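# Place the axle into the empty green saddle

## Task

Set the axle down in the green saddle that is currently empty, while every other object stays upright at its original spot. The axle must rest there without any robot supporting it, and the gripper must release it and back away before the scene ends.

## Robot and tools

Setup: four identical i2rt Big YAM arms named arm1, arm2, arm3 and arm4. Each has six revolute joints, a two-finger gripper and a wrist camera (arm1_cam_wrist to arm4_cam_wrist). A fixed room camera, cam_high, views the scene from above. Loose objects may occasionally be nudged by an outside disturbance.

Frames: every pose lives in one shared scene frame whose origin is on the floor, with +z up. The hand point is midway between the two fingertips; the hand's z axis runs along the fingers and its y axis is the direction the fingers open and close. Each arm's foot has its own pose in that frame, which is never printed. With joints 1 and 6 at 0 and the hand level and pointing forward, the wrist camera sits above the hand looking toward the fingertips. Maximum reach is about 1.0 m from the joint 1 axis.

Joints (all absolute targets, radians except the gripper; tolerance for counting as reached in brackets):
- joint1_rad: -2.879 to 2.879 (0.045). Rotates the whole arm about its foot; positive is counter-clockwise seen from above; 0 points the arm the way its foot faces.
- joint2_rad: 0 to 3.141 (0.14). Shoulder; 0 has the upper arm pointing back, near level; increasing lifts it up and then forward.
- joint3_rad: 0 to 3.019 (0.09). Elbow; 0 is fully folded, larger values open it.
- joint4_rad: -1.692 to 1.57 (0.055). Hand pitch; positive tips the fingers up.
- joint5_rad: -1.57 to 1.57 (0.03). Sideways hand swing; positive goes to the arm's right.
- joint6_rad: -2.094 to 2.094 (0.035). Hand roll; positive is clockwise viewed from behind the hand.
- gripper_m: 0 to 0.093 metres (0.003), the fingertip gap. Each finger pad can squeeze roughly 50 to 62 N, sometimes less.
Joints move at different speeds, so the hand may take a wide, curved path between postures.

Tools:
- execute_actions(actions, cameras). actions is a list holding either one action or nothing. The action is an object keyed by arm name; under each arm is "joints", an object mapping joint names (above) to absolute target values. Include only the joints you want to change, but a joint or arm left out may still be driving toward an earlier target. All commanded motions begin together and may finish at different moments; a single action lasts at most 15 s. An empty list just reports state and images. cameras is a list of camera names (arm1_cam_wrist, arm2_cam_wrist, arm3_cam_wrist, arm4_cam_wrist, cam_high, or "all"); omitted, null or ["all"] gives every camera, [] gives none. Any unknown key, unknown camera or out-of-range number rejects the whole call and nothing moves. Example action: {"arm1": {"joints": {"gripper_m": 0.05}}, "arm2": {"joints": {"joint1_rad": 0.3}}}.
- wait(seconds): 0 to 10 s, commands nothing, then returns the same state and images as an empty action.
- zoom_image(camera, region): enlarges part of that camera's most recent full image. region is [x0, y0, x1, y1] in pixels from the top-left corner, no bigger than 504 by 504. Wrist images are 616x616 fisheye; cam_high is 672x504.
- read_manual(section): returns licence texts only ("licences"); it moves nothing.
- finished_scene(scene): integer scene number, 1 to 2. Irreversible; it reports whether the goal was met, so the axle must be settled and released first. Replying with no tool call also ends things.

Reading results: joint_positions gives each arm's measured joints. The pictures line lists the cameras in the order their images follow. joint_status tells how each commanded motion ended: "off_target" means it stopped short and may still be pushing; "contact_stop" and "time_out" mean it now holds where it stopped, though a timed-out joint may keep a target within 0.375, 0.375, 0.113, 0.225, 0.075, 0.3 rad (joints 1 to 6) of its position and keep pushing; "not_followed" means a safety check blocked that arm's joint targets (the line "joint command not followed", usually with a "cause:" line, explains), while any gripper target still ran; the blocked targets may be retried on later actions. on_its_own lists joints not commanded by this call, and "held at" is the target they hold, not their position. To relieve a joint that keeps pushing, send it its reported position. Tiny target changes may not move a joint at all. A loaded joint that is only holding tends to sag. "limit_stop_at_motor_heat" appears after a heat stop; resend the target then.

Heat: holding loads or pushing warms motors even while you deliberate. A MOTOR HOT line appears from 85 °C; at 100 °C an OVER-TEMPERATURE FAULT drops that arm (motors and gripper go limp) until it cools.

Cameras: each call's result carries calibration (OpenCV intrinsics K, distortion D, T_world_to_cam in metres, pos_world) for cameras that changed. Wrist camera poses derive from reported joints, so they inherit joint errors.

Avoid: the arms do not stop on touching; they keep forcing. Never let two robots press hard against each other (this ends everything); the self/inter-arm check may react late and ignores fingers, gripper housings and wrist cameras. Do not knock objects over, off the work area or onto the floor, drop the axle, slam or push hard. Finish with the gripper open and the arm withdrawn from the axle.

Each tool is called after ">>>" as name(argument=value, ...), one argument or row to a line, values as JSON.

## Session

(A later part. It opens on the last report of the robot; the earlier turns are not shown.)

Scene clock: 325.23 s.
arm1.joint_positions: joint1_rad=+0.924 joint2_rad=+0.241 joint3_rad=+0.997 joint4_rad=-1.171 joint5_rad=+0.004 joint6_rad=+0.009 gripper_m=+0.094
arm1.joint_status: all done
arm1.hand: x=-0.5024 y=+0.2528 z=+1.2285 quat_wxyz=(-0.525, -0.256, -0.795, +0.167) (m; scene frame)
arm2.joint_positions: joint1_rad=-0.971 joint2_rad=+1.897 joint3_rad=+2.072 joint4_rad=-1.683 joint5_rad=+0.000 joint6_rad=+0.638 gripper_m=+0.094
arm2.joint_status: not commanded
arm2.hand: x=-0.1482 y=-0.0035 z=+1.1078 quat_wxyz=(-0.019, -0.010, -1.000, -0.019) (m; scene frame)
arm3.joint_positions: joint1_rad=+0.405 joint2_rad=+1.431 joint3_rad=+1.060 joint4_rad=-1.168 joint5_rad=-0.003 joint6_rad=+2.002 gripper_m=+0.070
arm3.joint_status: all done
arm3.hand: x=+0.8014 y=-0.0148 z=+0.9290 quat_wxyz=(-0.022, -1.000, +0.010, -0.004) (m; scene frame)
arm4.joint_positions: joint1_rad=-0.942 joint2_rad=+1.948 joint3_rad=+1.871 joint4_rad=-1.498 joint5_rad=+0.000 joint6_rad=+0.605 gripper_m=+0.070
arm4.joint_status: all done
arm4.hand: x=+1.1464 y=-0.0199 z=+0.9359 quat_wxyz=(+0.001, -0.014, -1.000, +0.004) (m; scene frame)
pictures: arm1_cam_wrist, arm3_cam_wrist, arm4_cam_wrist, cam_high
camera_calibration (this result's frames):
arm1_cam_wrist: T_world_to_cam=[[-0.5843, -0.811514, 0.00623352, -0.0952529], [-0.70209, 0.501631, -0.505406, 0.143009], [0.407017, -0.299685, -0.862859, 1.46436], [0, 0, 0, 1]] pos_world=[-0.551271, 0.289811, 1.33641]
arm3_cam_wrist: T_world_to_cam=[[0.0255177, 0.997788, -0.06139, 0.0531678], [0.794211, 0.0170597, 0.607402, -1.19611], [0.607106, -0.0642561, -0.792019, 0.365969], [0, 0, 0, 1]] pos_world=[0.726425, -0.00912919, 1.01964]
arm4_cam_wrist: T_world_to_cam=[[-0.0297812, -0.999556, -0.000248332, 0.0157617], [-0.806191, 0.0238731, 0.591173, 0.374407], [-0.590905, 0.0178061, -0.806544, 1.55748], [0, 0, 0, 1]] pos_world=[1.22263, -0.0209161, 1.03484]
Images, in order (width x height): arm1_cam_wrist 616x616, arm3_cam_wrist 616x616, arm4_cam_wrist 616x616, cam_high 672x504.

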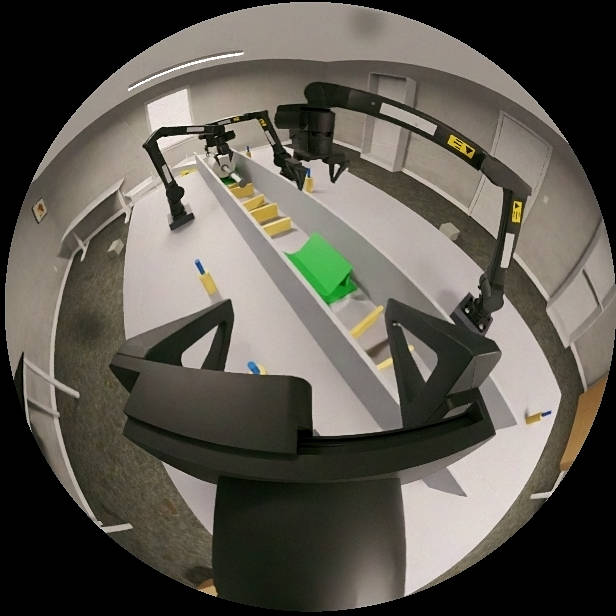

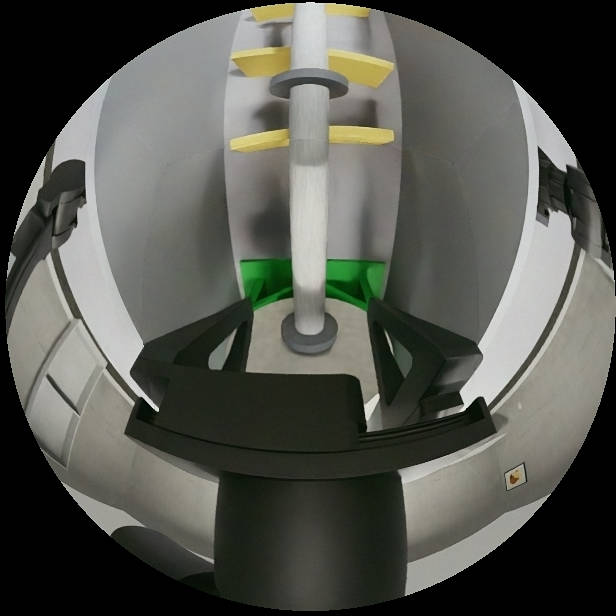

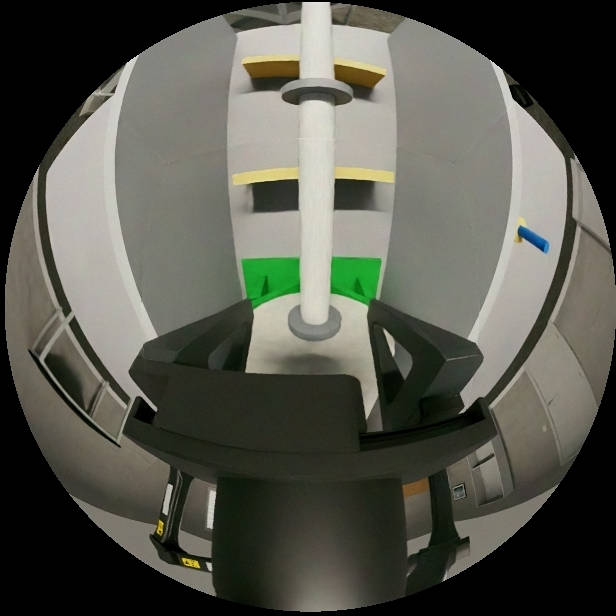

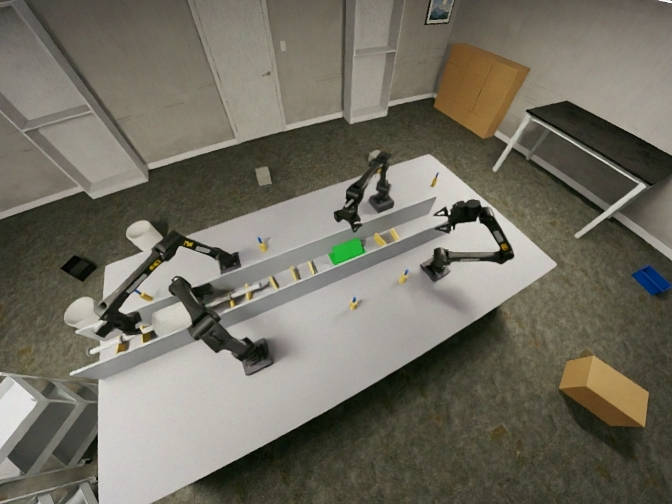

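>>> execute_actions(
  actions=[
    {"arm3": {"joints": {"joint2_rad": 1.533, "joint3_rad": 0.965, "joint4_rad": -0.957, "gripper_m": 0.085}}, "arm4": {"joints": {"joint1_rad": -0.955, "joint2_rad": 1.982, "joint3_rad": 1.719, "joint4_rad": -1.294}}},
  ],
  cameras=["arm3_cam_wrist", "arm4_cam_wrist"],
)

Scene clock: 382.77 s.
arm1.joint_positions: joint1_rad=+0.924 joint2_rad=+0.241 joint3_rad=+0.997 joint4_rad=-1.171 joint5_rad=+0.004 joint6_rad=+0.009 gripper_m=+0.094
arm1.joint_status: not commanded
arm1.hand: x=-0.5024 y=+0.2528 z=+1.2285 quat_wxyz=(-0.524, -0.256, -0.795, +0.167) (m; scene frame)
arm2.joint_positions: joint1_rad=-0.971 joint2_rad=+1.897 joint3_rad=+2.072 joint4_rad=-1.683 joint5_rad=+0.000 joint6_rad=+0.638 gripper_m=+0.094
arm2.joint_status: not commanded
arm2.hand: x=-0.1482 y=-0.0035 z=+1.1078 quat_wxyz=(-0.019, -0.010, -1.000, -0.019) (m; scene frame)
arm3.joint_positions: joint1_rad=+0.405 joint2_rad=+1.534 joint3_rad=+0.950 joint4_rad=-0.967 joint5_rad=-0.003 joint6_rad=+2.002 gripper_m=+0.085
arm3.joint_status: all done
arm3.hand: x=+0.8003 y=-0.0151 z=+0.8533 quat_wxyz=(-0.016, -1.000, +0.010, -0.001) (m; scene frame)
arm4.joint_positions: joint1_rad=-0.947 joint2_rad=+1.971 joint3_rad=+1.717 joint4_rad=-1.309 joint5_rad=+0.000 joint6_rad=+0.605 gripper_m=+0.070
arm4.joint_status: all done
arm4.hand: x=+1.1477 y=-0.0234 z=+0.8643 quat_wxyz=(-0.004, -0.017, -1.000, +0.001) (m; scene frame)
pictures: arm3_cam_wrist, arm4_cam_wrist
camera_calibration (this result's frames):
arm3_cam_wrist: T_world_to_cam=[[0.0254146, 0.998408, -0.0503486, 0.0394508], [0.79717, 0.0101502, 0.603669, -1.14859], [0.603219, -0.0554784, -0.795644, 0.312987], [0, 0, 0, 1]] pos_world=[0.725821, -0.0103655, 0.944382]
arm4_cam_wrist: T_world_to_cam=[[-0.035015, -0.999362, -0.00700015, 0.0241423], [-0.811912, 0.0243617, 0.583271, 0.431316], [-0.582728, 0.0261067, -0.812248, 1.49624], [0, 0, 0, 1]] pos_world=[1.22294, -0.0254427, 0.963914]
Images, in order (width x height): arm3_cam_wrist 616x616, arm4_cam_wrist 616x616.

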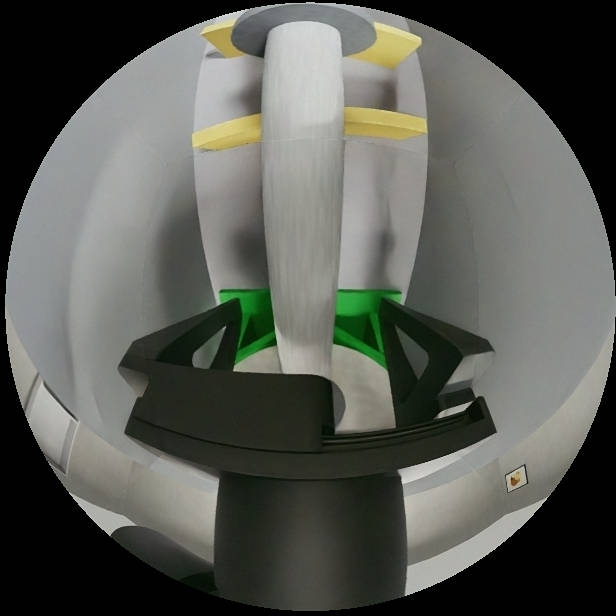

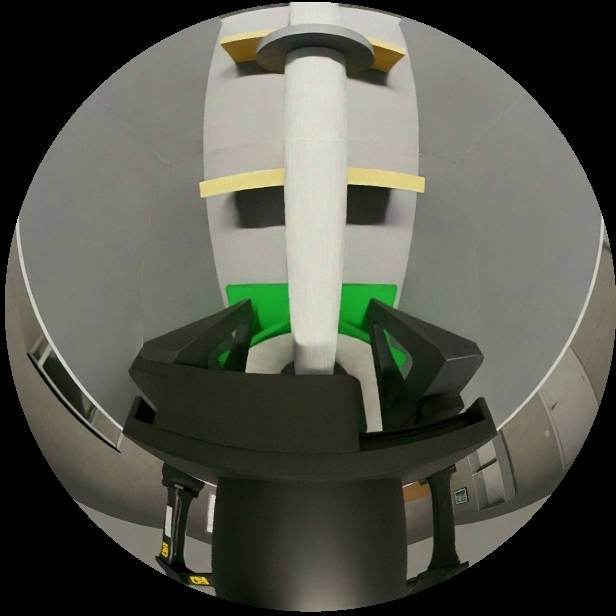

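>>> zoom_image(
  camera="arm3_cam_wrist",
  region=[210, 130, 410, 390],
)

>>> zoom_image(
  camera="arm4_cam_wrist",
  region=[210, 130, 410, 390],
)

Region (210, 130, 410, 390) of arm3_cam_wrist's 616x616 image, scaled by 1.938, with more detail than that image has; it fills the left 388 columns of this view, and the rest is white.

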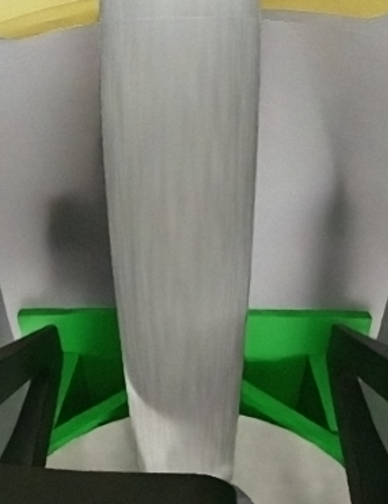

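Region (210, 130, 410, 390) of arm4_cam_wrist's 616x616 image, scaled by 1.938, with more detail than that image has; it fills the left 388 columns of this view, and the rest is white.

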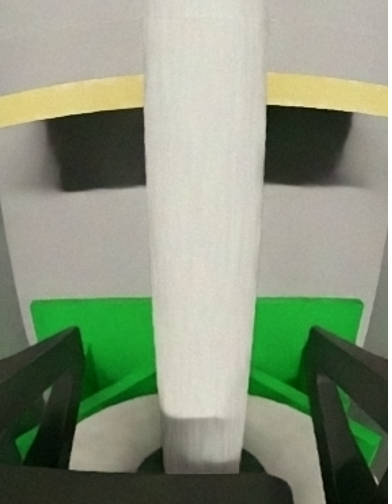

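>>> execute_actions(
  actions=[
    {"arm1": {"joints": {"joint6_rad": 1.7}}, "arm3": {"joints": {"joint2_rad": 1.503, "gripper_m": 0.04}}, "arm4": {"joints": {"joint2_rad": 1.996, "gripper_m": 0.04}}},
  ],
  cameras=["arm3_cam_wrist", "arm4_cam_wrist"],
)

Scene clock: 497.93 s.
arm1.joint_positions: joint1_rad=+0.924 joint2_rad=+0.241 joint3_rad=+0.997 joint4_rad=-1.171 joint5_rad=+0.004 joint6_rad=+1.691 gripper_m=+0.094
arm1.joint_status: all done
arm1.hand: x=-0.5024 y=+0.2528 z=+1.2285 quat_wxyz=(-0.474, -0.763, -0.339, -0.280) (m; scene frame)
arm2.joint_positions: joint1_rad=-0.971 joint2_rad=+1.897 joint3_rad=+2.072 joint4_rad=-1.683 joint5_rad=+0.000 joint6_rad=+0.638 gripper_m=+0.094
arm2.joint_status: not commanded
arm2.hand: x=-0.1482 y=-0.0035 z=+1.1078 quat_wxyz=(-0.019, -0.010, -1.000, -0.019) (m; scene frame)
arm3.joint_positions: joint1_rad=+0.405 joint2_rad=+1.522 joint3_rad=+0.950 joint4_rad=-0.967 joint5_rad=-0.003 joint6_rad=+2.002 gripper_m=+0.040
arm3.joint_status: all done
arm3.hand: x=+0.8007 y=-0.0158 z=+0.8576 quat_wxyz=(-0.021, -1.000, +0.010, -0.004) (m; scene frame)
arm4.joint_positions: joint1_rad=-0.947 joint2_rad=+1.971 joint3_rad=+1.717 joint4_rad=-1.309 joint5_rad=+0.000 joint6_rad=+0.605 gripper_m=+0.040
arm4.joint_status: all done
arm4.hand: x=+1.1477 y=-0.0234 z=+0.8643 quat_wxyz=(-0.004, -0.017, -1.000, +0.001) (m; scene frame)
pictures: arm3_cam_wrist, arm4_cam_wrist
camera_calibration (this result's frames):
arm3_cam_wrist: T_world_to_cam=[[0.025891, 0.99782, -0.0606971, 0.0488469], [0.794393, 0.0163223, 0.607184, -1.15219], [0.606852, -0.0639379, -0.792239, 0.310208], [0, 0, 0, 1]] pos_world=[0.725778, -0.0101, 0.948316]
arm4_cam_wrist: T_world_to_cam=[[-0.0353962, -0.999349, -0.00700347, 0.024583], [-0.811903, 0.0246695, 0.58327, 0.431313], [-0.582718, 0.0263317, -0.812248, 1.49624], [0, 0, 0, 1]] pos_world=[1.22294, -0.0254718, 0.963914]
Images, in order (width x height): arm3_cam_wrist 616x616, arm4_cam_wrist 616x616.

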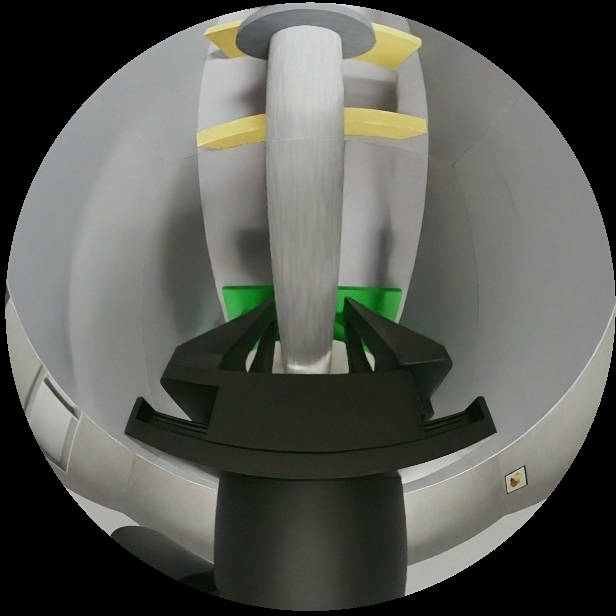

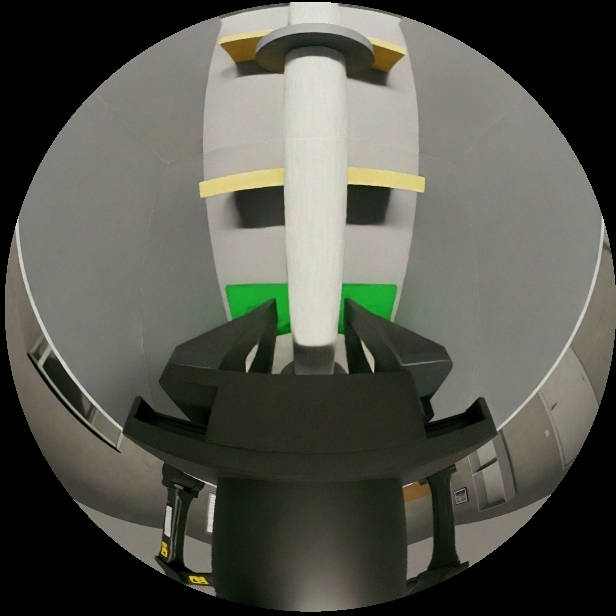

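>>> execute_actions(
  actions=[],
)

Scene clock: 525.53 s.
arm1.joint_positions: joint1_rad=+0.924 joint2_rad=+0.241 joint3_rad=+0.997 joint4_rad=-1.171 joint5_rad=+0.004 joint6_rad=+1.691 gripper_m=+0.094
arm1.joint_status: all done
arm1.hand: x=-0.5024 y=+0.2528 z=+1.2285 quat_wxyz=(-0.474, -0.763, -0.339, -0.280) (m; scene frame)
arm2.joint_positions: joint1_rad=-0.971 joint2_rad=+1.897 joint3_rad=+2.072 joint4_rad=-1.683 joint5_rad=+0.000 joint6_rad=+0.638 gripper_m=+0.094
arm2.joint_status: not commanded
arm2.hand: x=-0.1482 y=-0.0035 z=+1.1078 quat_wxyz=(-0.019, -0.010, -1.000, -0.019) (m; scene frame)
arm3.joint_positions: joint1_rad=+0.405 joint2_rad=+1.522 joint3_rad=+0.950 joint4_rad=-0.967 joint5_rad=-0.003 joint6_rad=+2.002 gripper_m=+0.040
arm3.joint_status: all done
arm3.hand: x=+0.8007 y=-0.0158 z=+0.8576 quat_wxyz=(-0.021, -1.000, +0.010, -0.004) (m; scene frame)
arm4.joint_positions: joint1_rad=-0.947 joint2_rad=+1.971 joint3_rad=+1.717 joint4_rad=-1.309 joint5_rad=+0.000 joint6_rad=+0.605 gripper_m=+0.040
arm4.joint_status: all done
arm4.hand: x=+1.1477 y=-0.0234 z=+0.8643 quat_wxyz=(-0.004, -0.017, -1.000, +0.001) (m; scene frame)
pictures: arm1_cam_wrist, arm2_cam_wrist, arm3_cam_wrist, arm4_cam_wrist, cam_high
camera_calibration (this result's frames):
arm1_cam_wrist: T_world_to_cam=[[-0.26169, 0.31849, -0.911089, 0.908109], [0.0491078, 0.947156, 0.316992, -0.602562], [0.963902, 0.0382122, -0.263502, 0.922388], [0, 0, 0, 1]] pos_world=[-0.621858, 0.246251, 1.26143]
arm2_cam_wrist: T_world_to_cam=[[-0.0276787, -0.998402, -0.0492748, 0.0489709], [-0.832279, -0.00428548, 0.554341, -0.729375], [-0.553666, 0.0563537, -0.83083, 0.964967], [0, 0, 0, 1]] pos_world=[-0.0714188, -0.00861259, 1.20846]
arm3_cam_wrist: T_world_to_cam=[[0.025891, 0.99782, -0.0606971, 0.0488469], [0.794393, 0.0163223, 0.607184, -1.15219], [0.606852, -0.0639379, -0.792239, 0.310208], [0, 0, 0, 1]] pos_world=[0.725778, -0.0101, 0.948316]
arm4_cam_wrist: T_world_to_cam=[[-0.0353962, -0.999349, -0.00700347, 0.024583], [-0.811903, 0.0246695, 0.58327, 0.431313], [-0.582718, 0.0263317, -0.812248, 1.49624], [0, 0, 0, 1]] pos_world=[1.22294, -0.0254718, 0.963914]
Images, in order (width x height): arm1_cam_wrist 616x616, arm2_cam_wrist 616x616, arm3_cam_wrist 616x616, arm4_cam_wrist 616x616, cam_high 672x504.

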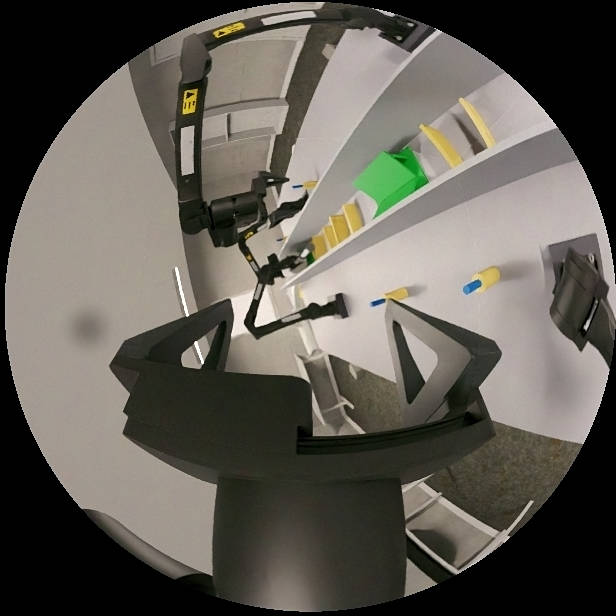

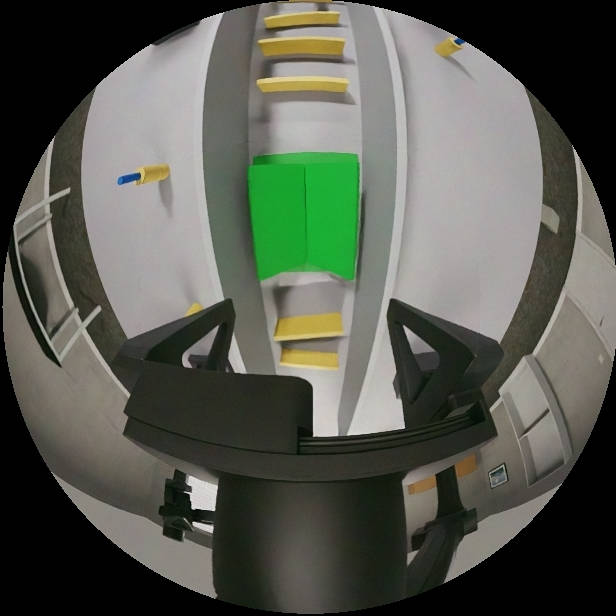

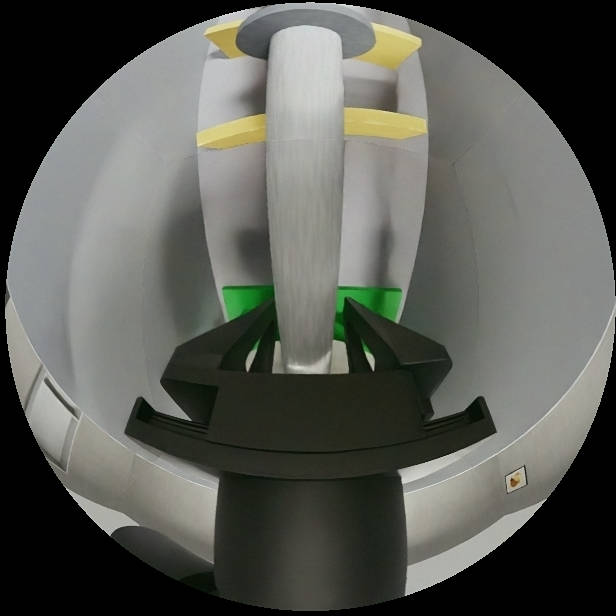

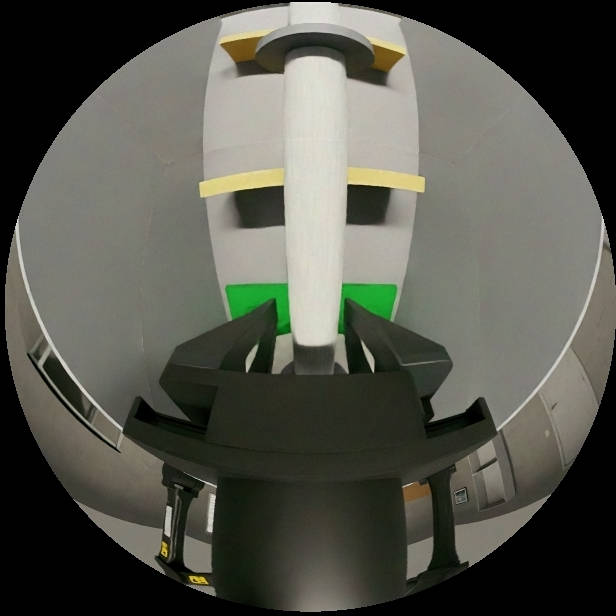

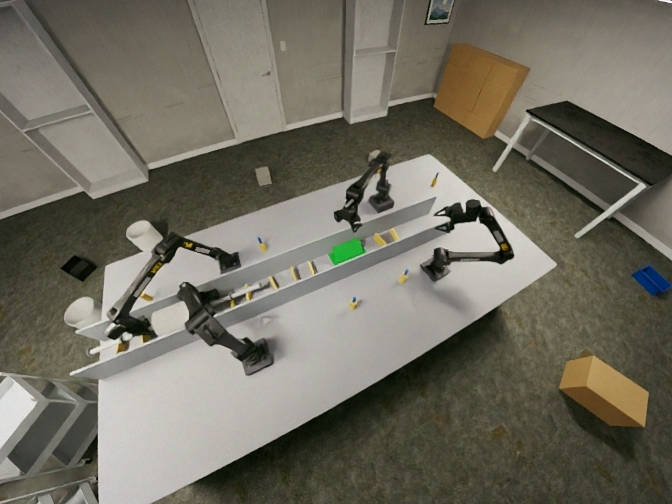

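>>> execute_actions(
  actions=[
    {"arm3":{"joints":{"gripper_m":0.0}},"arm4":{"joints":{"joint3_rad":1.697,"joint4_rad":-1.285,"gripper_m":0.034}}},
  ],
  cameras=["arm3_cam_wrist","arm4_cam_wrist"],
)

Scene clock: 646.13 s.
arm1.joint_positions: joint1_rad=+0.924 joint2_rad=+0.241 joint3_rad=+0.997 joint4_rad=-1.171 joint5_rad=+0.004 joint6_rad=+1.691 gripper_m=+0.094
arm1.joint_status: not commanded
arm1.hand: x=-0.5024 y=+0.2528 z=+1.2285 quat_wxyz=(-0.474, -0.763, -0.339, -0.280) (m; scene frame)
arm2.joint_positions: joint1_rad=-0.971 joint2_rad=+1.897 joint3_rad=+2.072 joint4_rad=-1.683 joint5_rad=+0.000 joint6_rad=+0.638 gripper_m=+0.094
arm2.joint_status: not commanded
arm2.hand: x=-0.1482 y=-0.0035 z=+1.1078 quat_wxyz=(-0.019, -0.010, -1.000, -0.019) (m; scene frame)
arm3.joint_positions: joint1_rad=+0.405 joint2_rad=+1.522 joint3_rad=+0.950 joint4_rad=-0.960 joint5_rad=+0.002 joint6_rad=+2.003 gripper_m=+0.023
arm3.joint_status: gripper_m off_target (ended at +0.023, target +0.000)
arm3.hand: x=+0.8007 y=-0.0178 z=+0.8579 quat_wxyz=(-0.026, -1.000, +0.010, -0.003) (m; scene frame)
arm4.joint_positions: joint1_rad=-0.947 joint2_rad=+1.971 joint3_rad=+1.702 joint4_rad=-1.300 joint5_rad=+0.000 joint6_rad=+0.605 gripper_m=+0.034
arm4.joint_status: all done
arm4.hand: x=+1.1451 y=-0.0251 z=+0.8586 quat_wxyz=(-0.002, -0.017, -1.000, +0.002) (m; scene frame)
pictures: arm3_cam_wrist, arm4_cam_wrist
camera_calibration (this result's frames):
arm3_cam_wrist: T_world_to_cam=[[0.0266703, 0.997236, -0.0693402, 0.0576793], [0.795383, 0.0208472, 0.605749, -1.15174], [0.60552, -0.0713075, -0.792629, 0.311537], [0, 0, 0, 1]] pos_world=[0.725894, -0.0112944, 0.948597]
arm4_cam_wrist: T_world_to_cam=[[-0.0354615, -0.999366, -0.00330498, 0.0196414], [-0.808709, 0.026753, 0.5876, 0.425207], [-0.587139, 0.02351, -0.809145, 1.49252], [0, 0, 0, 1]] pos_world=[1.22088, -0.0268357, 0.957877]
Images, in order (width x height): arm3_cam_wrist 616x616, arm4_cam_wrist 616x616.

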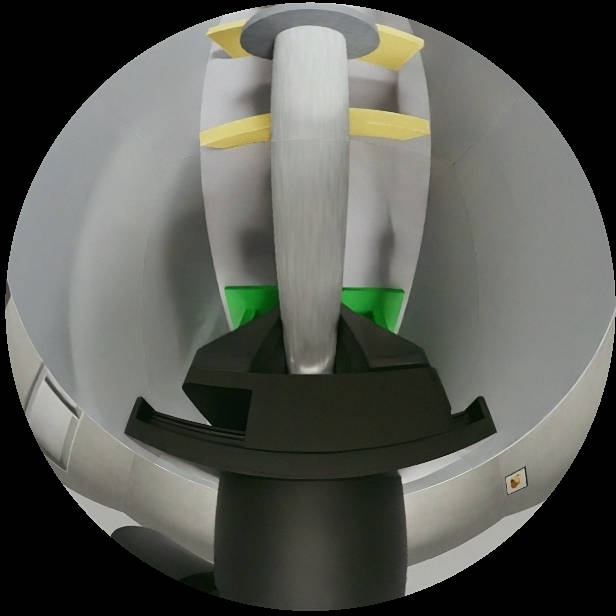

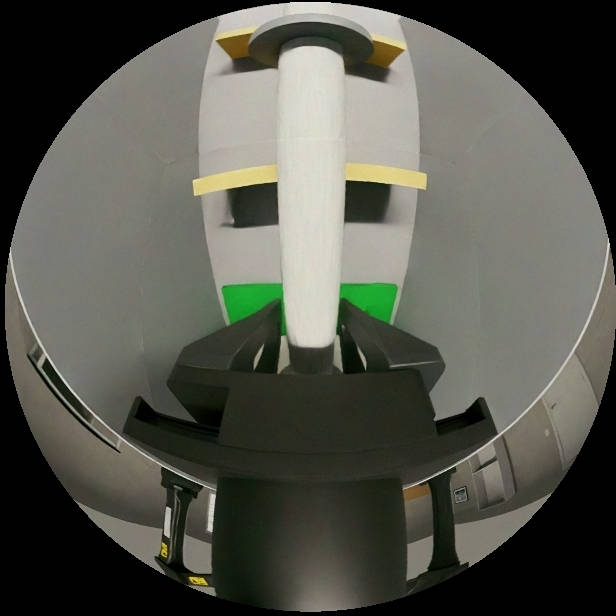

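>>> execute_actions(
  actions=[
    {"arm4":{"joints":{"gripper_m":0.0,"joint2_rad":1.965}}},
  ],
  cameras=[],
)

>>> execute_actions(
  actions=[
    {"arm3":{"joints":{"joint2_rad":1.403,"joint3_rad":1.076,"joint4_rad":-1.113}},"arm4":{"joints":{"joint2_rad":1.882,"joint3_rad":1.859,"joint4_rad":-1.434}}},
  ],
  cameras=["arm3_cam_wrist","arm4_cam_wrist","cam_high"],
)

Scene clock: 651.07 s.
arm1.joint_positions: joint1_rad=+0.924 joint2_rad=+0.241 joint3_rad=+0.997 joint4_rad=-1.171 joint5_rad=+0.004 joint6_rad=+1.691 gripper_m=+0.094
arm1.joint_status: not commanded
arm1.hand: x=-0.5024 y=+0.2528 z=+1.2285 quat_wxyz=(-0.474, -0.763, -0.339, -0.280) (m; scene frame)
arm2.joint_positions: joint1_rad=-0.971 joint2_rad=+1.897 joint3_rad=+2.072 joint4_rad=-1.683 joint5_rad=+0.000 joint6_rad=+0.638 gripper_m=+0.094
arm2.joint_status: not commanded
arm2.hand: x=-0.1482 y=-0.0035 z=+1.1078 quat_wxyz=(-0.019, -0.010, -1.000, -0.019) (m; scene frame)
arm3.joint_positions: joint1_rad=+0.405 joint2_rad=+1.522 joint3_rad=+0.950 joint4_rad=-0.960 joint5_rad=+0.002 joint6_rad=+2.003 gripper_m=+0.023
arm3.joint_status: not commanded
arm3.hand: x=+0.8007 y=-0.0178 z=+0.8579 quat_wxyz=(-0.026, -1.000, +0.010, -0.003) (m; scene frame)
arm4.joint_positions: joint1_rad=-0.948 joint2_rad=+1.971 joint3_rad=+1.700 joint4_rad=-1.300 joint5_rad=+0.002 joint6_rad=+0.605 gripper_m=+0.023
arm4.joint_status: gripper_m off_target (ended at +0.023, target +0.000); the others done
arm4.hand: x=+1.1451 y=-0.0258 z=+0.8582 quat_wxyz=(-0.002, -0.017, -1.000, +0.004) (m; scene frame)
pictures: none
No camera images: the call's "cameras" was empty. Leave "cameras" out to get every camera's image.

Scene clock: 652.43 s.
arm1.joint_positions: joint1_rad=+0.924 joint2_rad=+0.241 joint3_rad=+0.997 joint4_rad=-1.171 joint5_rad=+0.004 joint6_rad=+1.691 gripper_m=+0.094
arm1.joint_status: not commanded
arm1.hand: x=-0.5024 y=+0.2528 z=+1.2285 quat_wxyz=(-0.474, -0.763, -0.339, -0.280) (m; scene frame)
arm2.joint_positions: joint1_rad=-0.971 joint2_rad=+1.897 joint3_rad=+2.072 joint4_rad=-1.683 joint5_rad=+0.000 joint6_rad=+0.638 gripper_m=+0.094
arm2.joint_status: not commanded
arm2.hand: x=-0.1482 y=-0.0035 z=+1.1078 quat_wxyz=(-0.019, -0.010, -1.000, -0.019) (m; scene frame)
arm3.joint_positions: joint1_rad=+0.405 joint2_rad=+1.443 joint3_rad=+1.005 joint4_rad=-1.099 joint5_rad=-0.004 joint6_rad=+2.026 gripper_m=+0.023
arm3.joint_status: all done
arm3.hand: x=+0.7994 y=-0.0102 z=+0.9050 quat_wxyz=(-0.022, -1.000, +0.022, -0.005) (m; scene frame)
arm4.joint_positions: joint1_rad=-0.949 joint2_rad=+1.933 joint3_rad=+1.782 joint4_rad=-1.413 joint5_rad=+0.000 joint6_rad=+0.626 gripper_m=+0.023
arm4.joint_status: all done
arm4.hand: x=+1.1440 y=-0.0264 z=+0.9107 quat_wxyz=(-0.004, -0.028, -1.000, +0.001) (m; scene frame)
pictures: arm3_cam_wrist, arm4_cam_wrist, cam_high
camera_calibration (this result's frames):
arm3_cam_wrist: T_world_to_cam=[[0.0495564, 0.996865, -0.0616852, 0.0281378], [0.792837, -0.00170263, 0.609431, -1.18097], [0.607416, -0.0791075, -0.790436, 0.346694], [0, 0, 0, 1]] pos_world=[0.724331, -0.0026342, 0.995493]
arm4_cam_wrist: T_world_to_cam=[[-0.0578891, -0.9983, -0.0068262, 0.0473369], [-0.810485, 0.0430037, 0.584179, 0.399357], [-0.582892, 0.0393502, -0.811596, 1.53187], [0, 0, 0, 1]] pos_world=[1.21933, -0.0301966, 1.01028]
Images, in order (width x height): arm3_cam_wrist 616x616, arm4_cam_wrist 616x616, cam_high 672x504.

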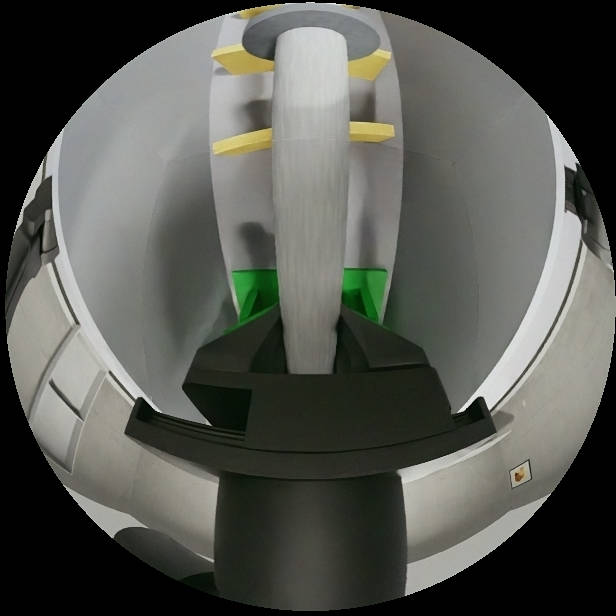

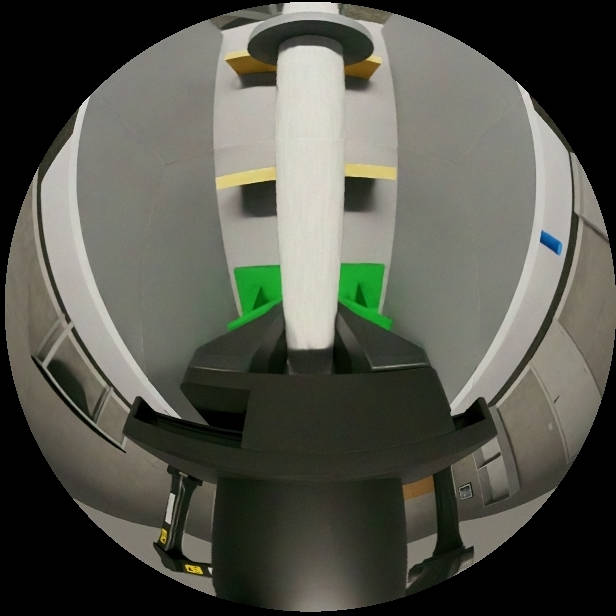

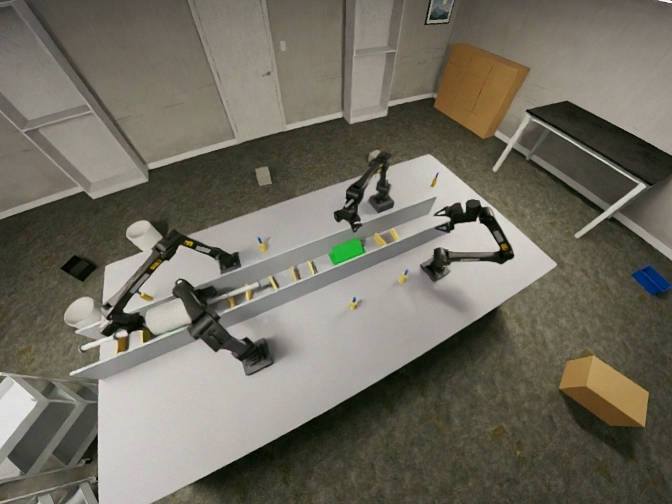

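>>> execute_actions(
  actions=[
    {"arm3":{"joints":{"joint1_rad":0.256,"joint2_rad":1.299,"joint3_rad":1.202,"joint4_rad":-1.338,"joint6_rad":1.85}},"arm4":{"joints":{"joint1_rad":-0.881,"joint2_rad":1.754,"joint3_rad":1.874,"joint4_rad":-1.59,"joint6_rad":0.663}},"arm1":{"joints":{"joint6_rad":1.45}}},
  ],
  cameras=["arm3_cam_wrist","arm4_cam_wrist"],
)

Scene clock: 666.70 s.
arm1.joint_positions: joint1_rad=+0.924 joint2_rad=+0.241 joint3_rad=+0.997 joint4_rad=-1.171 joint5_rad=+0.004 joint6_rad=+1.459 gripper_m=+0.094
arm1.joint_status: all done
arm1.hand: x=-0.5024 y=+0.2528 z=+1.2285 quat_wxyz=(-0.503, -0.719, -0.425, -0.223) (m; scene frame)
arm2.joint_positions: joint1_rad=-0.971 joint2_rad=+1.897 joint3_rad=+2.072 joint4_rad=-1.683 joint5_rad=+0.000 joint6_rad=+0.638 gripper_m=+0.094
arm2.joint_status: not commanded
arm2.hand: x=-0.1482 y=-0.0035 z=+1.1078 quat_wxyz=(-0.019, -0.010, -1.000, -0.019) (m; scene frame)
arm3.joint_positions: joint1_rad=+0.249 joint2_rad=+1.320 joint3_rad=+1.132 joint4_rad=-1.332 joint5_rad=-0.009 joint6_rad=+1.843 gripper_m=+0.023
arm3.joint_status: all done
arm3.hand: x=+0.7390 y=-0.0157 z=+0.9960 quat_wxyz=(-0.031, -0.999, +0.008, -0.007) (m; scene frame)
arm4.joint_positions: joint1_rad=-0.881 joint2_rad=+1.781 joint3_rad=+1.803 joint4_rad=-1.575 joint5_rad=+0.006 joint6_rad=+0.664 gripper_m=+0.023
arm4.joint_status: all done
arm4.hand: x=+1.0850 y=-0.0204 z=+1.0024 quat_wxyz=(-0.009, -0.013, -1.000, +0.000) (m; scene frame)
pictures: arm3_cam_wrist, arm4_cam_wrist
camera_calibration (this result's frames):
arm3_cam_wrist: T_world_to_cam=[[0.0232746, 0.996523, -0.0800068, 0.0798988], [0.790792, 0.0306108, 0.611319, -1.18843], [0.611642, -0.077497, -0.78733, 0.448601], [0, 0, 0, 1]] pos_world=[0.663555, -0.00847707, 1.0861]
arm4_cam_wrist: T_world_to_cam=[[-0.0280732, -0.999567, -0.00882407, 0.0201478], [-0.817991, 0.017898, 0.574953, 0.31462], [-0.574546, 0.0233588, -0.818139, 1.56879], [0, 0, 0, 1]] pos_world=[1.15926, -0.0221369, 1.10277]
Images, in order (width x height): arm3_cam_wrist 616x616, arm4_cam_wrist 616x616.

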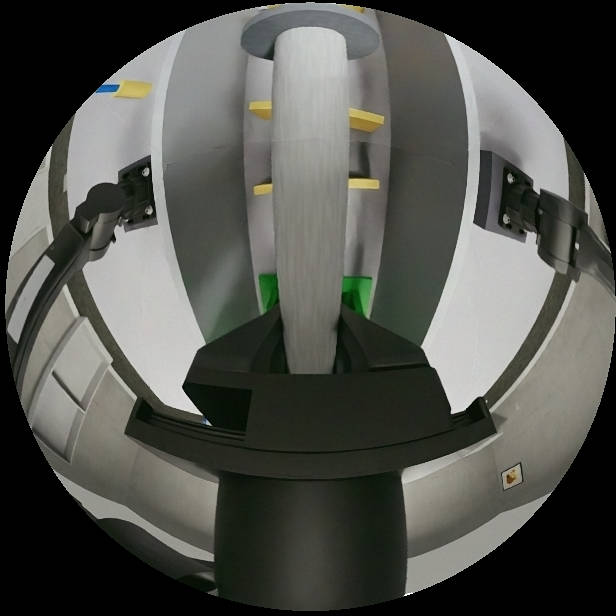

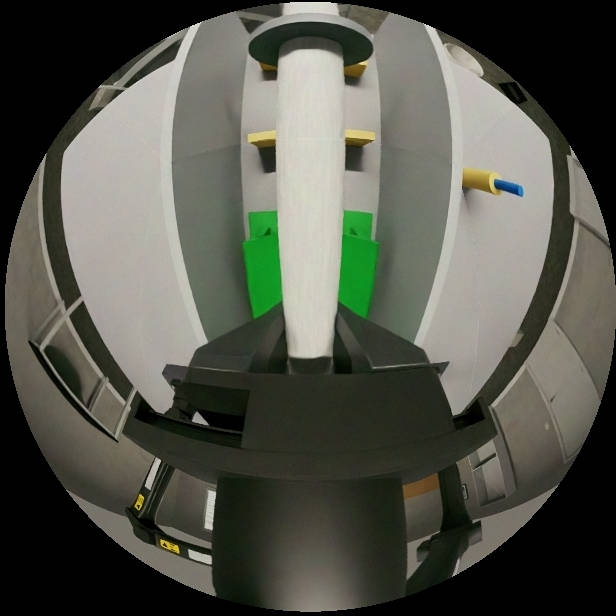

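>>> execute_actions(
  actions=[
    {"arm3":{"joints":{"joint1_rad":-0.09,"joint2_rad":1.270,"joint3_rad":1.155,"joint4_rad":-1.338,"joint5_rad":0.0,"joint6_rad":1.505}},"arm4":{"joints":{"joint1_rad":-0.712,"joint2_rad":1.510,"joint3_rad":1.518,"joint4_rad":-1.497,"joint6_rad":0.84}},"arm1":{"joints":{"joint6_rad":1.15}}},
  ],
  cameras=["arm3_cam_wrist","arm4_cam_wrist"],
)

Scene clock: 676.27 s.
arm1.joint_positions: joint1_rad=+0.924 joint2_rad=+0.241 joint3_rad=+0.997 joint4_rad=-1.171 joint5_rad=+0.004 joint6_rad=+1.160 gripper_m=+0.094
arm1.joint_status: all done
arm1.hand: x=-0.5024 y=+0.2528 z=+1.2285 quat_wxyz=(-0.531, -0.647, -0.527, -0.146) (m; scene frame)
arm2.joint_positions: joint1_rad=-0.971 joint2_rad=+1.897 joint3_rad=+2.072 joint4_rad=-1.683 joint5_rad=+0.000 joint6_rad=+0.638 gripper_m=+0.094
arm2.joint_status: not commanded
arm2.hand: x=-0.1482 y=-0.0035 z=+1.1078 quat_wxyz=(-0.019, -0.010, -1.000, -0.019) (m; scene frame)
arm3.joint_positions: joint1_rad=-0.091 joint2_rad=+1.312 joint3_rad=+1.107 joint4_rad=-1.348 joint5_rad=-0.006 joint6_rad=+1.490 gripper_m=+0.023
arm3.joint_status: all done
arm3.hand: x=+0.6113 y=-0.0147 z=+0.9902 quat_wxyz=(-0.016, -1.000, +0.002, +0.002) (m; scene frame)
arm4.joint_positions: joint1_rad=-0.704 joint2_rad=+1.544 joint3_rad=+1.492 joint4_rad=-1.512 joint5_rad=+0.008 joint6_rad=+0.828 gripper_m=+0.023
arm4.joint_status: all done
arm4.hand: x=+0.9583 y=-0.0131 z=+0.9981 quat_wxyz=(-0.006, -0.006, -1.000, +0.003) (m; scene frame)
pictures: arm3_cam_wrist, arm4_cam_wrist
camera_calibration (this result's frames):
arm3_cam_wrist: T_world_to_cam=[[0.00919439, 0.998645, -0.0512157, 0.0615478], [0.801205, 0.0232887, 0.597937, -1.07712], [0.59832, -0.046532, -0.799905, 0.543244], [0, 0, 0, 1]] pos_world=[0.537396, -0.0111014, 1.08175]
arm4_cam_wrist: T_world_to_cam=[[-0.0144414, -0.999892, -0.00260342, 0.00458022], [-0.814458, 0.0102527, 0.580132, 0.204616], [-0.580043, 0.0104983, -0.814518, 1.49386], [0, 0, 0, 1]] pos_world=[1.03322, -0.0132012, 1.09808]
Images, in order (width x height): arm3_cam_wrist 616x616, arm4_cam_wrist 616x616.

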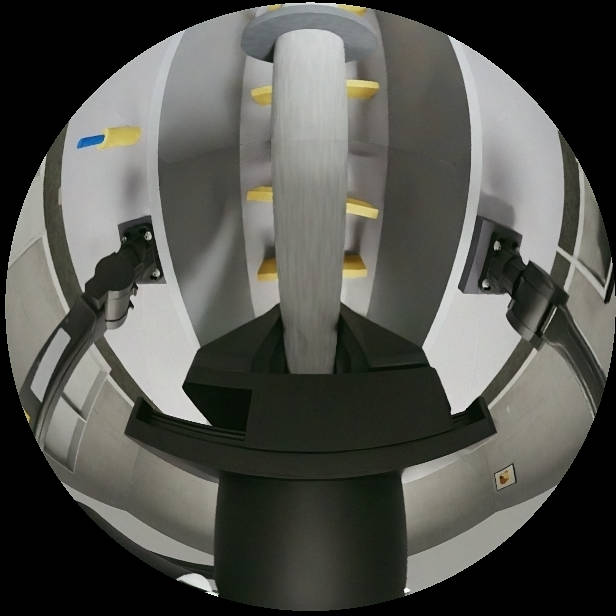

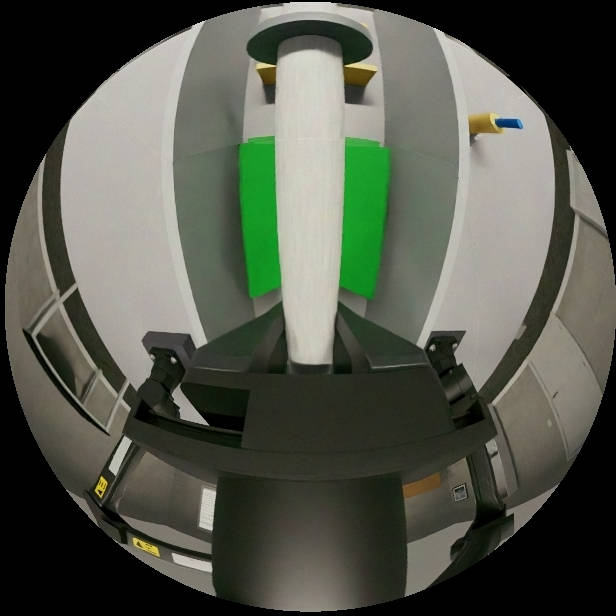

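>>> execute_actions(
  actions=[
    {"arm3":{"joints":{"joint1_rad":-0.563,"joint2_rad":1.437,"joint3_rad":1.311,"joint4_rad":-1.325,"joint5_rad":0.005,"joint6_rad":1.032}},"arm4":{"joints":{"joint1_rad":-0.301,"joint2_rad":1.246,"joint3_rad":1.226,"joint4_rad":-1.488,"joint6_rad":1.26}},"arm1":{"joints":{"joint6_rad":0.75}}},
  ],
  cameras=["arm3_cam_wrist","arm4_cam_wrist"],
)

Scene clock: 684.07 s.
arm1.joint_positions: joint1_rad=+0.924 joint2_rad=+0.241 joint3_rad=+0.997 joint4_rad=-1.171 joint5_rad=+0.004 joint6_rad=+0.759 gripper_m=+0.094
arm1.joint_status: all done
arm1.hand: x=-0.5024 y=+0.2528 z=+1.2285 quat_wxyz=(-0.549, -0.530, -0.645, -0.037) (m; scene frame)
arm2.joint_positions: joint1_rad=-0.971 joint2_rad=+1.897 joint3_rad=+2.072 joint4_rad=-1.683 joint5_rad=+0.000 joint6_rad=+0.638 gripper_m=+0.094
arm2.joint_status: not commanded
arm2.hand: x=-0.1482 y=-0.0035 z=+1.1078 quat_wxyz=(-0.019, -0.010, -1.000, -0.019) (m; scene frame)
arm3.joint_positions: joint1_rad=-0.567 joint2_rad=+1.464 joint3_rad=+1.233 joint4_rad=-1.329 joint5_rad=+0.010 joint6_rad=+1.041 gripper_m=+0.023
arm3.joint_status: all done
arm3.hand: x=+0.4146 y=-0.0045 z=+0.9822 quat_wxyz=(-0.009, -1.000, +0.016, +0.011) (m; scene frame)
arm4.joint_positions: joint1_rad=-0.292 joint2_rad=+1.272 joint3_rad=+1.200 joint4_rad=-1.490 joint5_rad=+0.007 joint6_rad=+1.266 gripper_m=+0.023
arm4.joint_status: all done
arm4.hand: x=+0.7619 y=-0.0118 z=+0.9916 quat_wxyz=(-0.006, -0.019, -1.000, +0.000) (m; scene frame)
pictures: arm3_cam_wrist, arm4_cam_wrist
camera_calibration (this result's frames):
arm3_cam_wrist: T_world_to_cam=[[0.0364721, 0.998654, -0.036868, 0.0273702], [0.811984, -0.00810866, 0.583623, -0.905526], [0.582539, -0.0512222, -0.811187, 0.672656], [0, 0, 0, 1]] pos_world=[0.342426, -0.000221042, 1.07515]
arm4_cam_wrist: T_world_to_cam=[[-0.0403417, -0.999146, -0.00896297, 0.0290854], [-0.813205, 0.0276193, 0.581322, 0.0464877], [-0.580577, 0.0307403, -0.813625, 1.37437], [0, 0, 0, 1]] pos_world=[0.836906, -0.0144719, 1.09146]
Images, in order (width x height): arm3_cam_wrist 616x616, arm4_cam_wrist 616x616.

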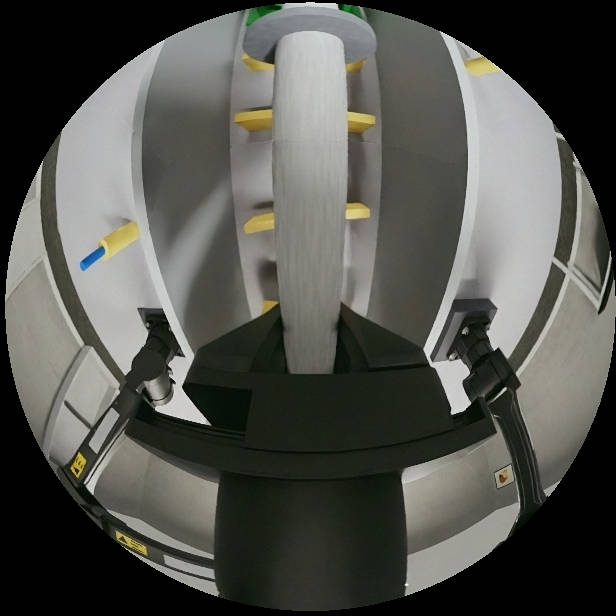

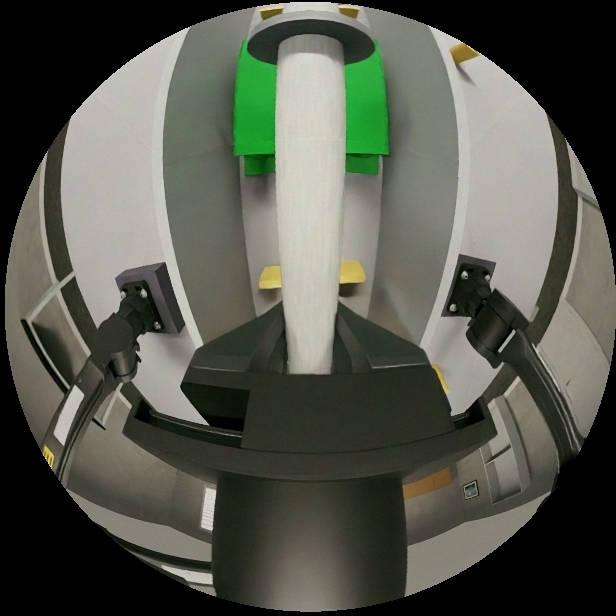

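>>> execute_actions(
  actions=[
    {"arm3":{"joints":{"joint1_rad":-0.783,"joint2_rad":1.620,"joint3_rad":1.558,"joint4_rad":-1.355,"joint5_rad":0.01,"joint6_rad":0.808}},"arm4":{"joints":{"joint1_rad":0.072,"joint2_rad":1.199,"joint3_rad":1.179,"joint4_rad":-1.50,"joint6_rad":1.63}},"arm1":{"joints":{"joint6_rad":0.42}}},
  ],
  cameras=["arm2_cam_wrist","arm3_cam_wrist","cam_high"],
)

Scene clock: 689.93 s.
arm1.joint_positions: joint1_rad=+0.924 joint2_rad=+0.241 joint3_rad=+0.997 joint4_rad=-1.171 joint5_rad=+0.004 joint6_rad=+0.429 gripper_m=+0.094
arm1.joint_status: all done
arm1.hand: x=-0.5024 y=+0.2528 z=+1.2285 quat_wxyz=(-0.548, -0.416, -0.724, +0.054) (m; scene frame)
arm2.joint_positions: joint1_rad=-0.971 joint2_rad=+1.897 joint3_rad=+2.072 joint4_rad=-1.683 joint5_rad=+0.000 joint6_rad=+0.638 gripper_m=+0.094
arm2.joint_status: not commanded
arm2.hand: x=-0.1482 y=-0.0035 z=+1.1078 quat_wxyz=(-0.019, -0.010, -1.000, -0.019) (m; scene frame)
arm3.joint_positions: joint1_rad=-0.786 joint2_rad=+1.651 joint3_rad=+1.468 joint4_rad=-1.355 joint5_rad=+0.022 joint6_rad=+0.815 gripper_m=+0.023
arm3.joint_status: all done
arm3.hand: x=+0.2846 y=-0.0023 z=+0.9899 quat_wxyz=(-0.012, -1.000, +0.012, +0.024) (m; scene frame)
arm4.joint_positions: joint1_rad=+0.075 joint2_rad=+1.232 joint3_rad=+1.158 joint4_rad=-1.494 joint5_rad=-0.001 joint6_rad=+1.627 gripper_m=+0.023
arm4.joint_status: all done
arm4.hand: x=+0.6319 y=-0.0071 z=+0.9887 quat_wxyz=(+0.000, -0.017, -1.000, +0.001) (m; scene frame)
pictures: arm2_cam_wrist, arm3_cam_wrist, cam_high
camera_calibration (this result's frames):
arm2_cam_wrist: T_world_to_cam=[[-0.0276787, -0.998402, -0.0492748, 0.0489709], [-0.832279, -0.00428548, 0.554341, -0.729375], [-0.553666, 0.0563537, -0.83083, 0.964967], [0, 0, 0, 1]] pos_world=[-0.0714188, -0.00861259, 1.20846]
arm3_cam_wrist: T_world_to_cam=[[0.029255, 0.998655, -0.0428049, 0.0381741], [0.826293, -0.0000638076, 0.563241, -0.788317], [0.562481, -0.0518469, -0.825183, 0.774368], [0, 0, 0, 1]] pos_world=[0.214697, 0.00197551, 1.08464]
Images, in order (width x height): arm2_cam_wrist 616x616, arm3_cam_wrist 616x616, cam_high 672x504.

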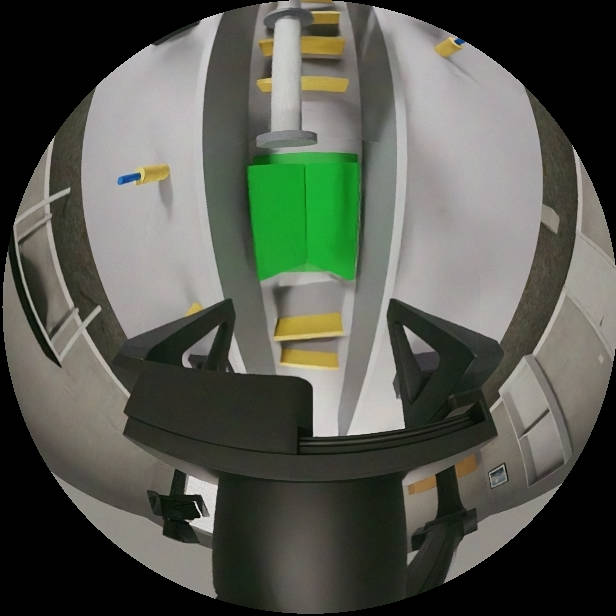

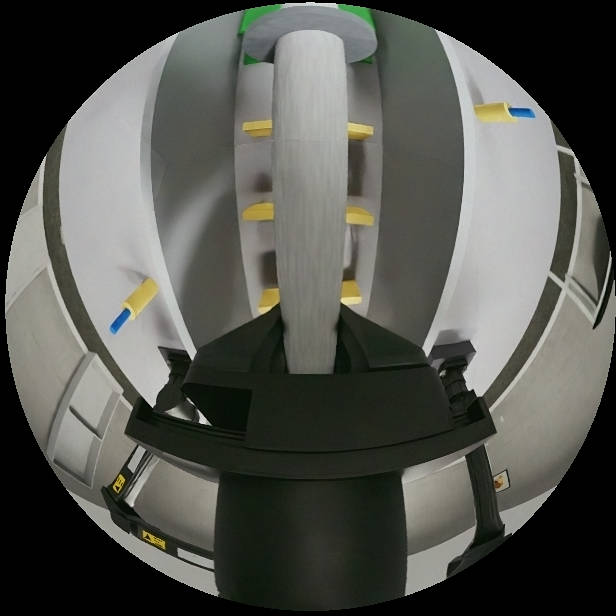

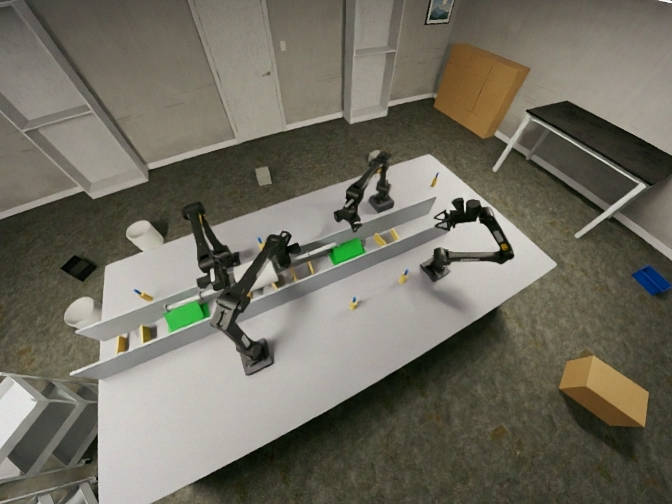

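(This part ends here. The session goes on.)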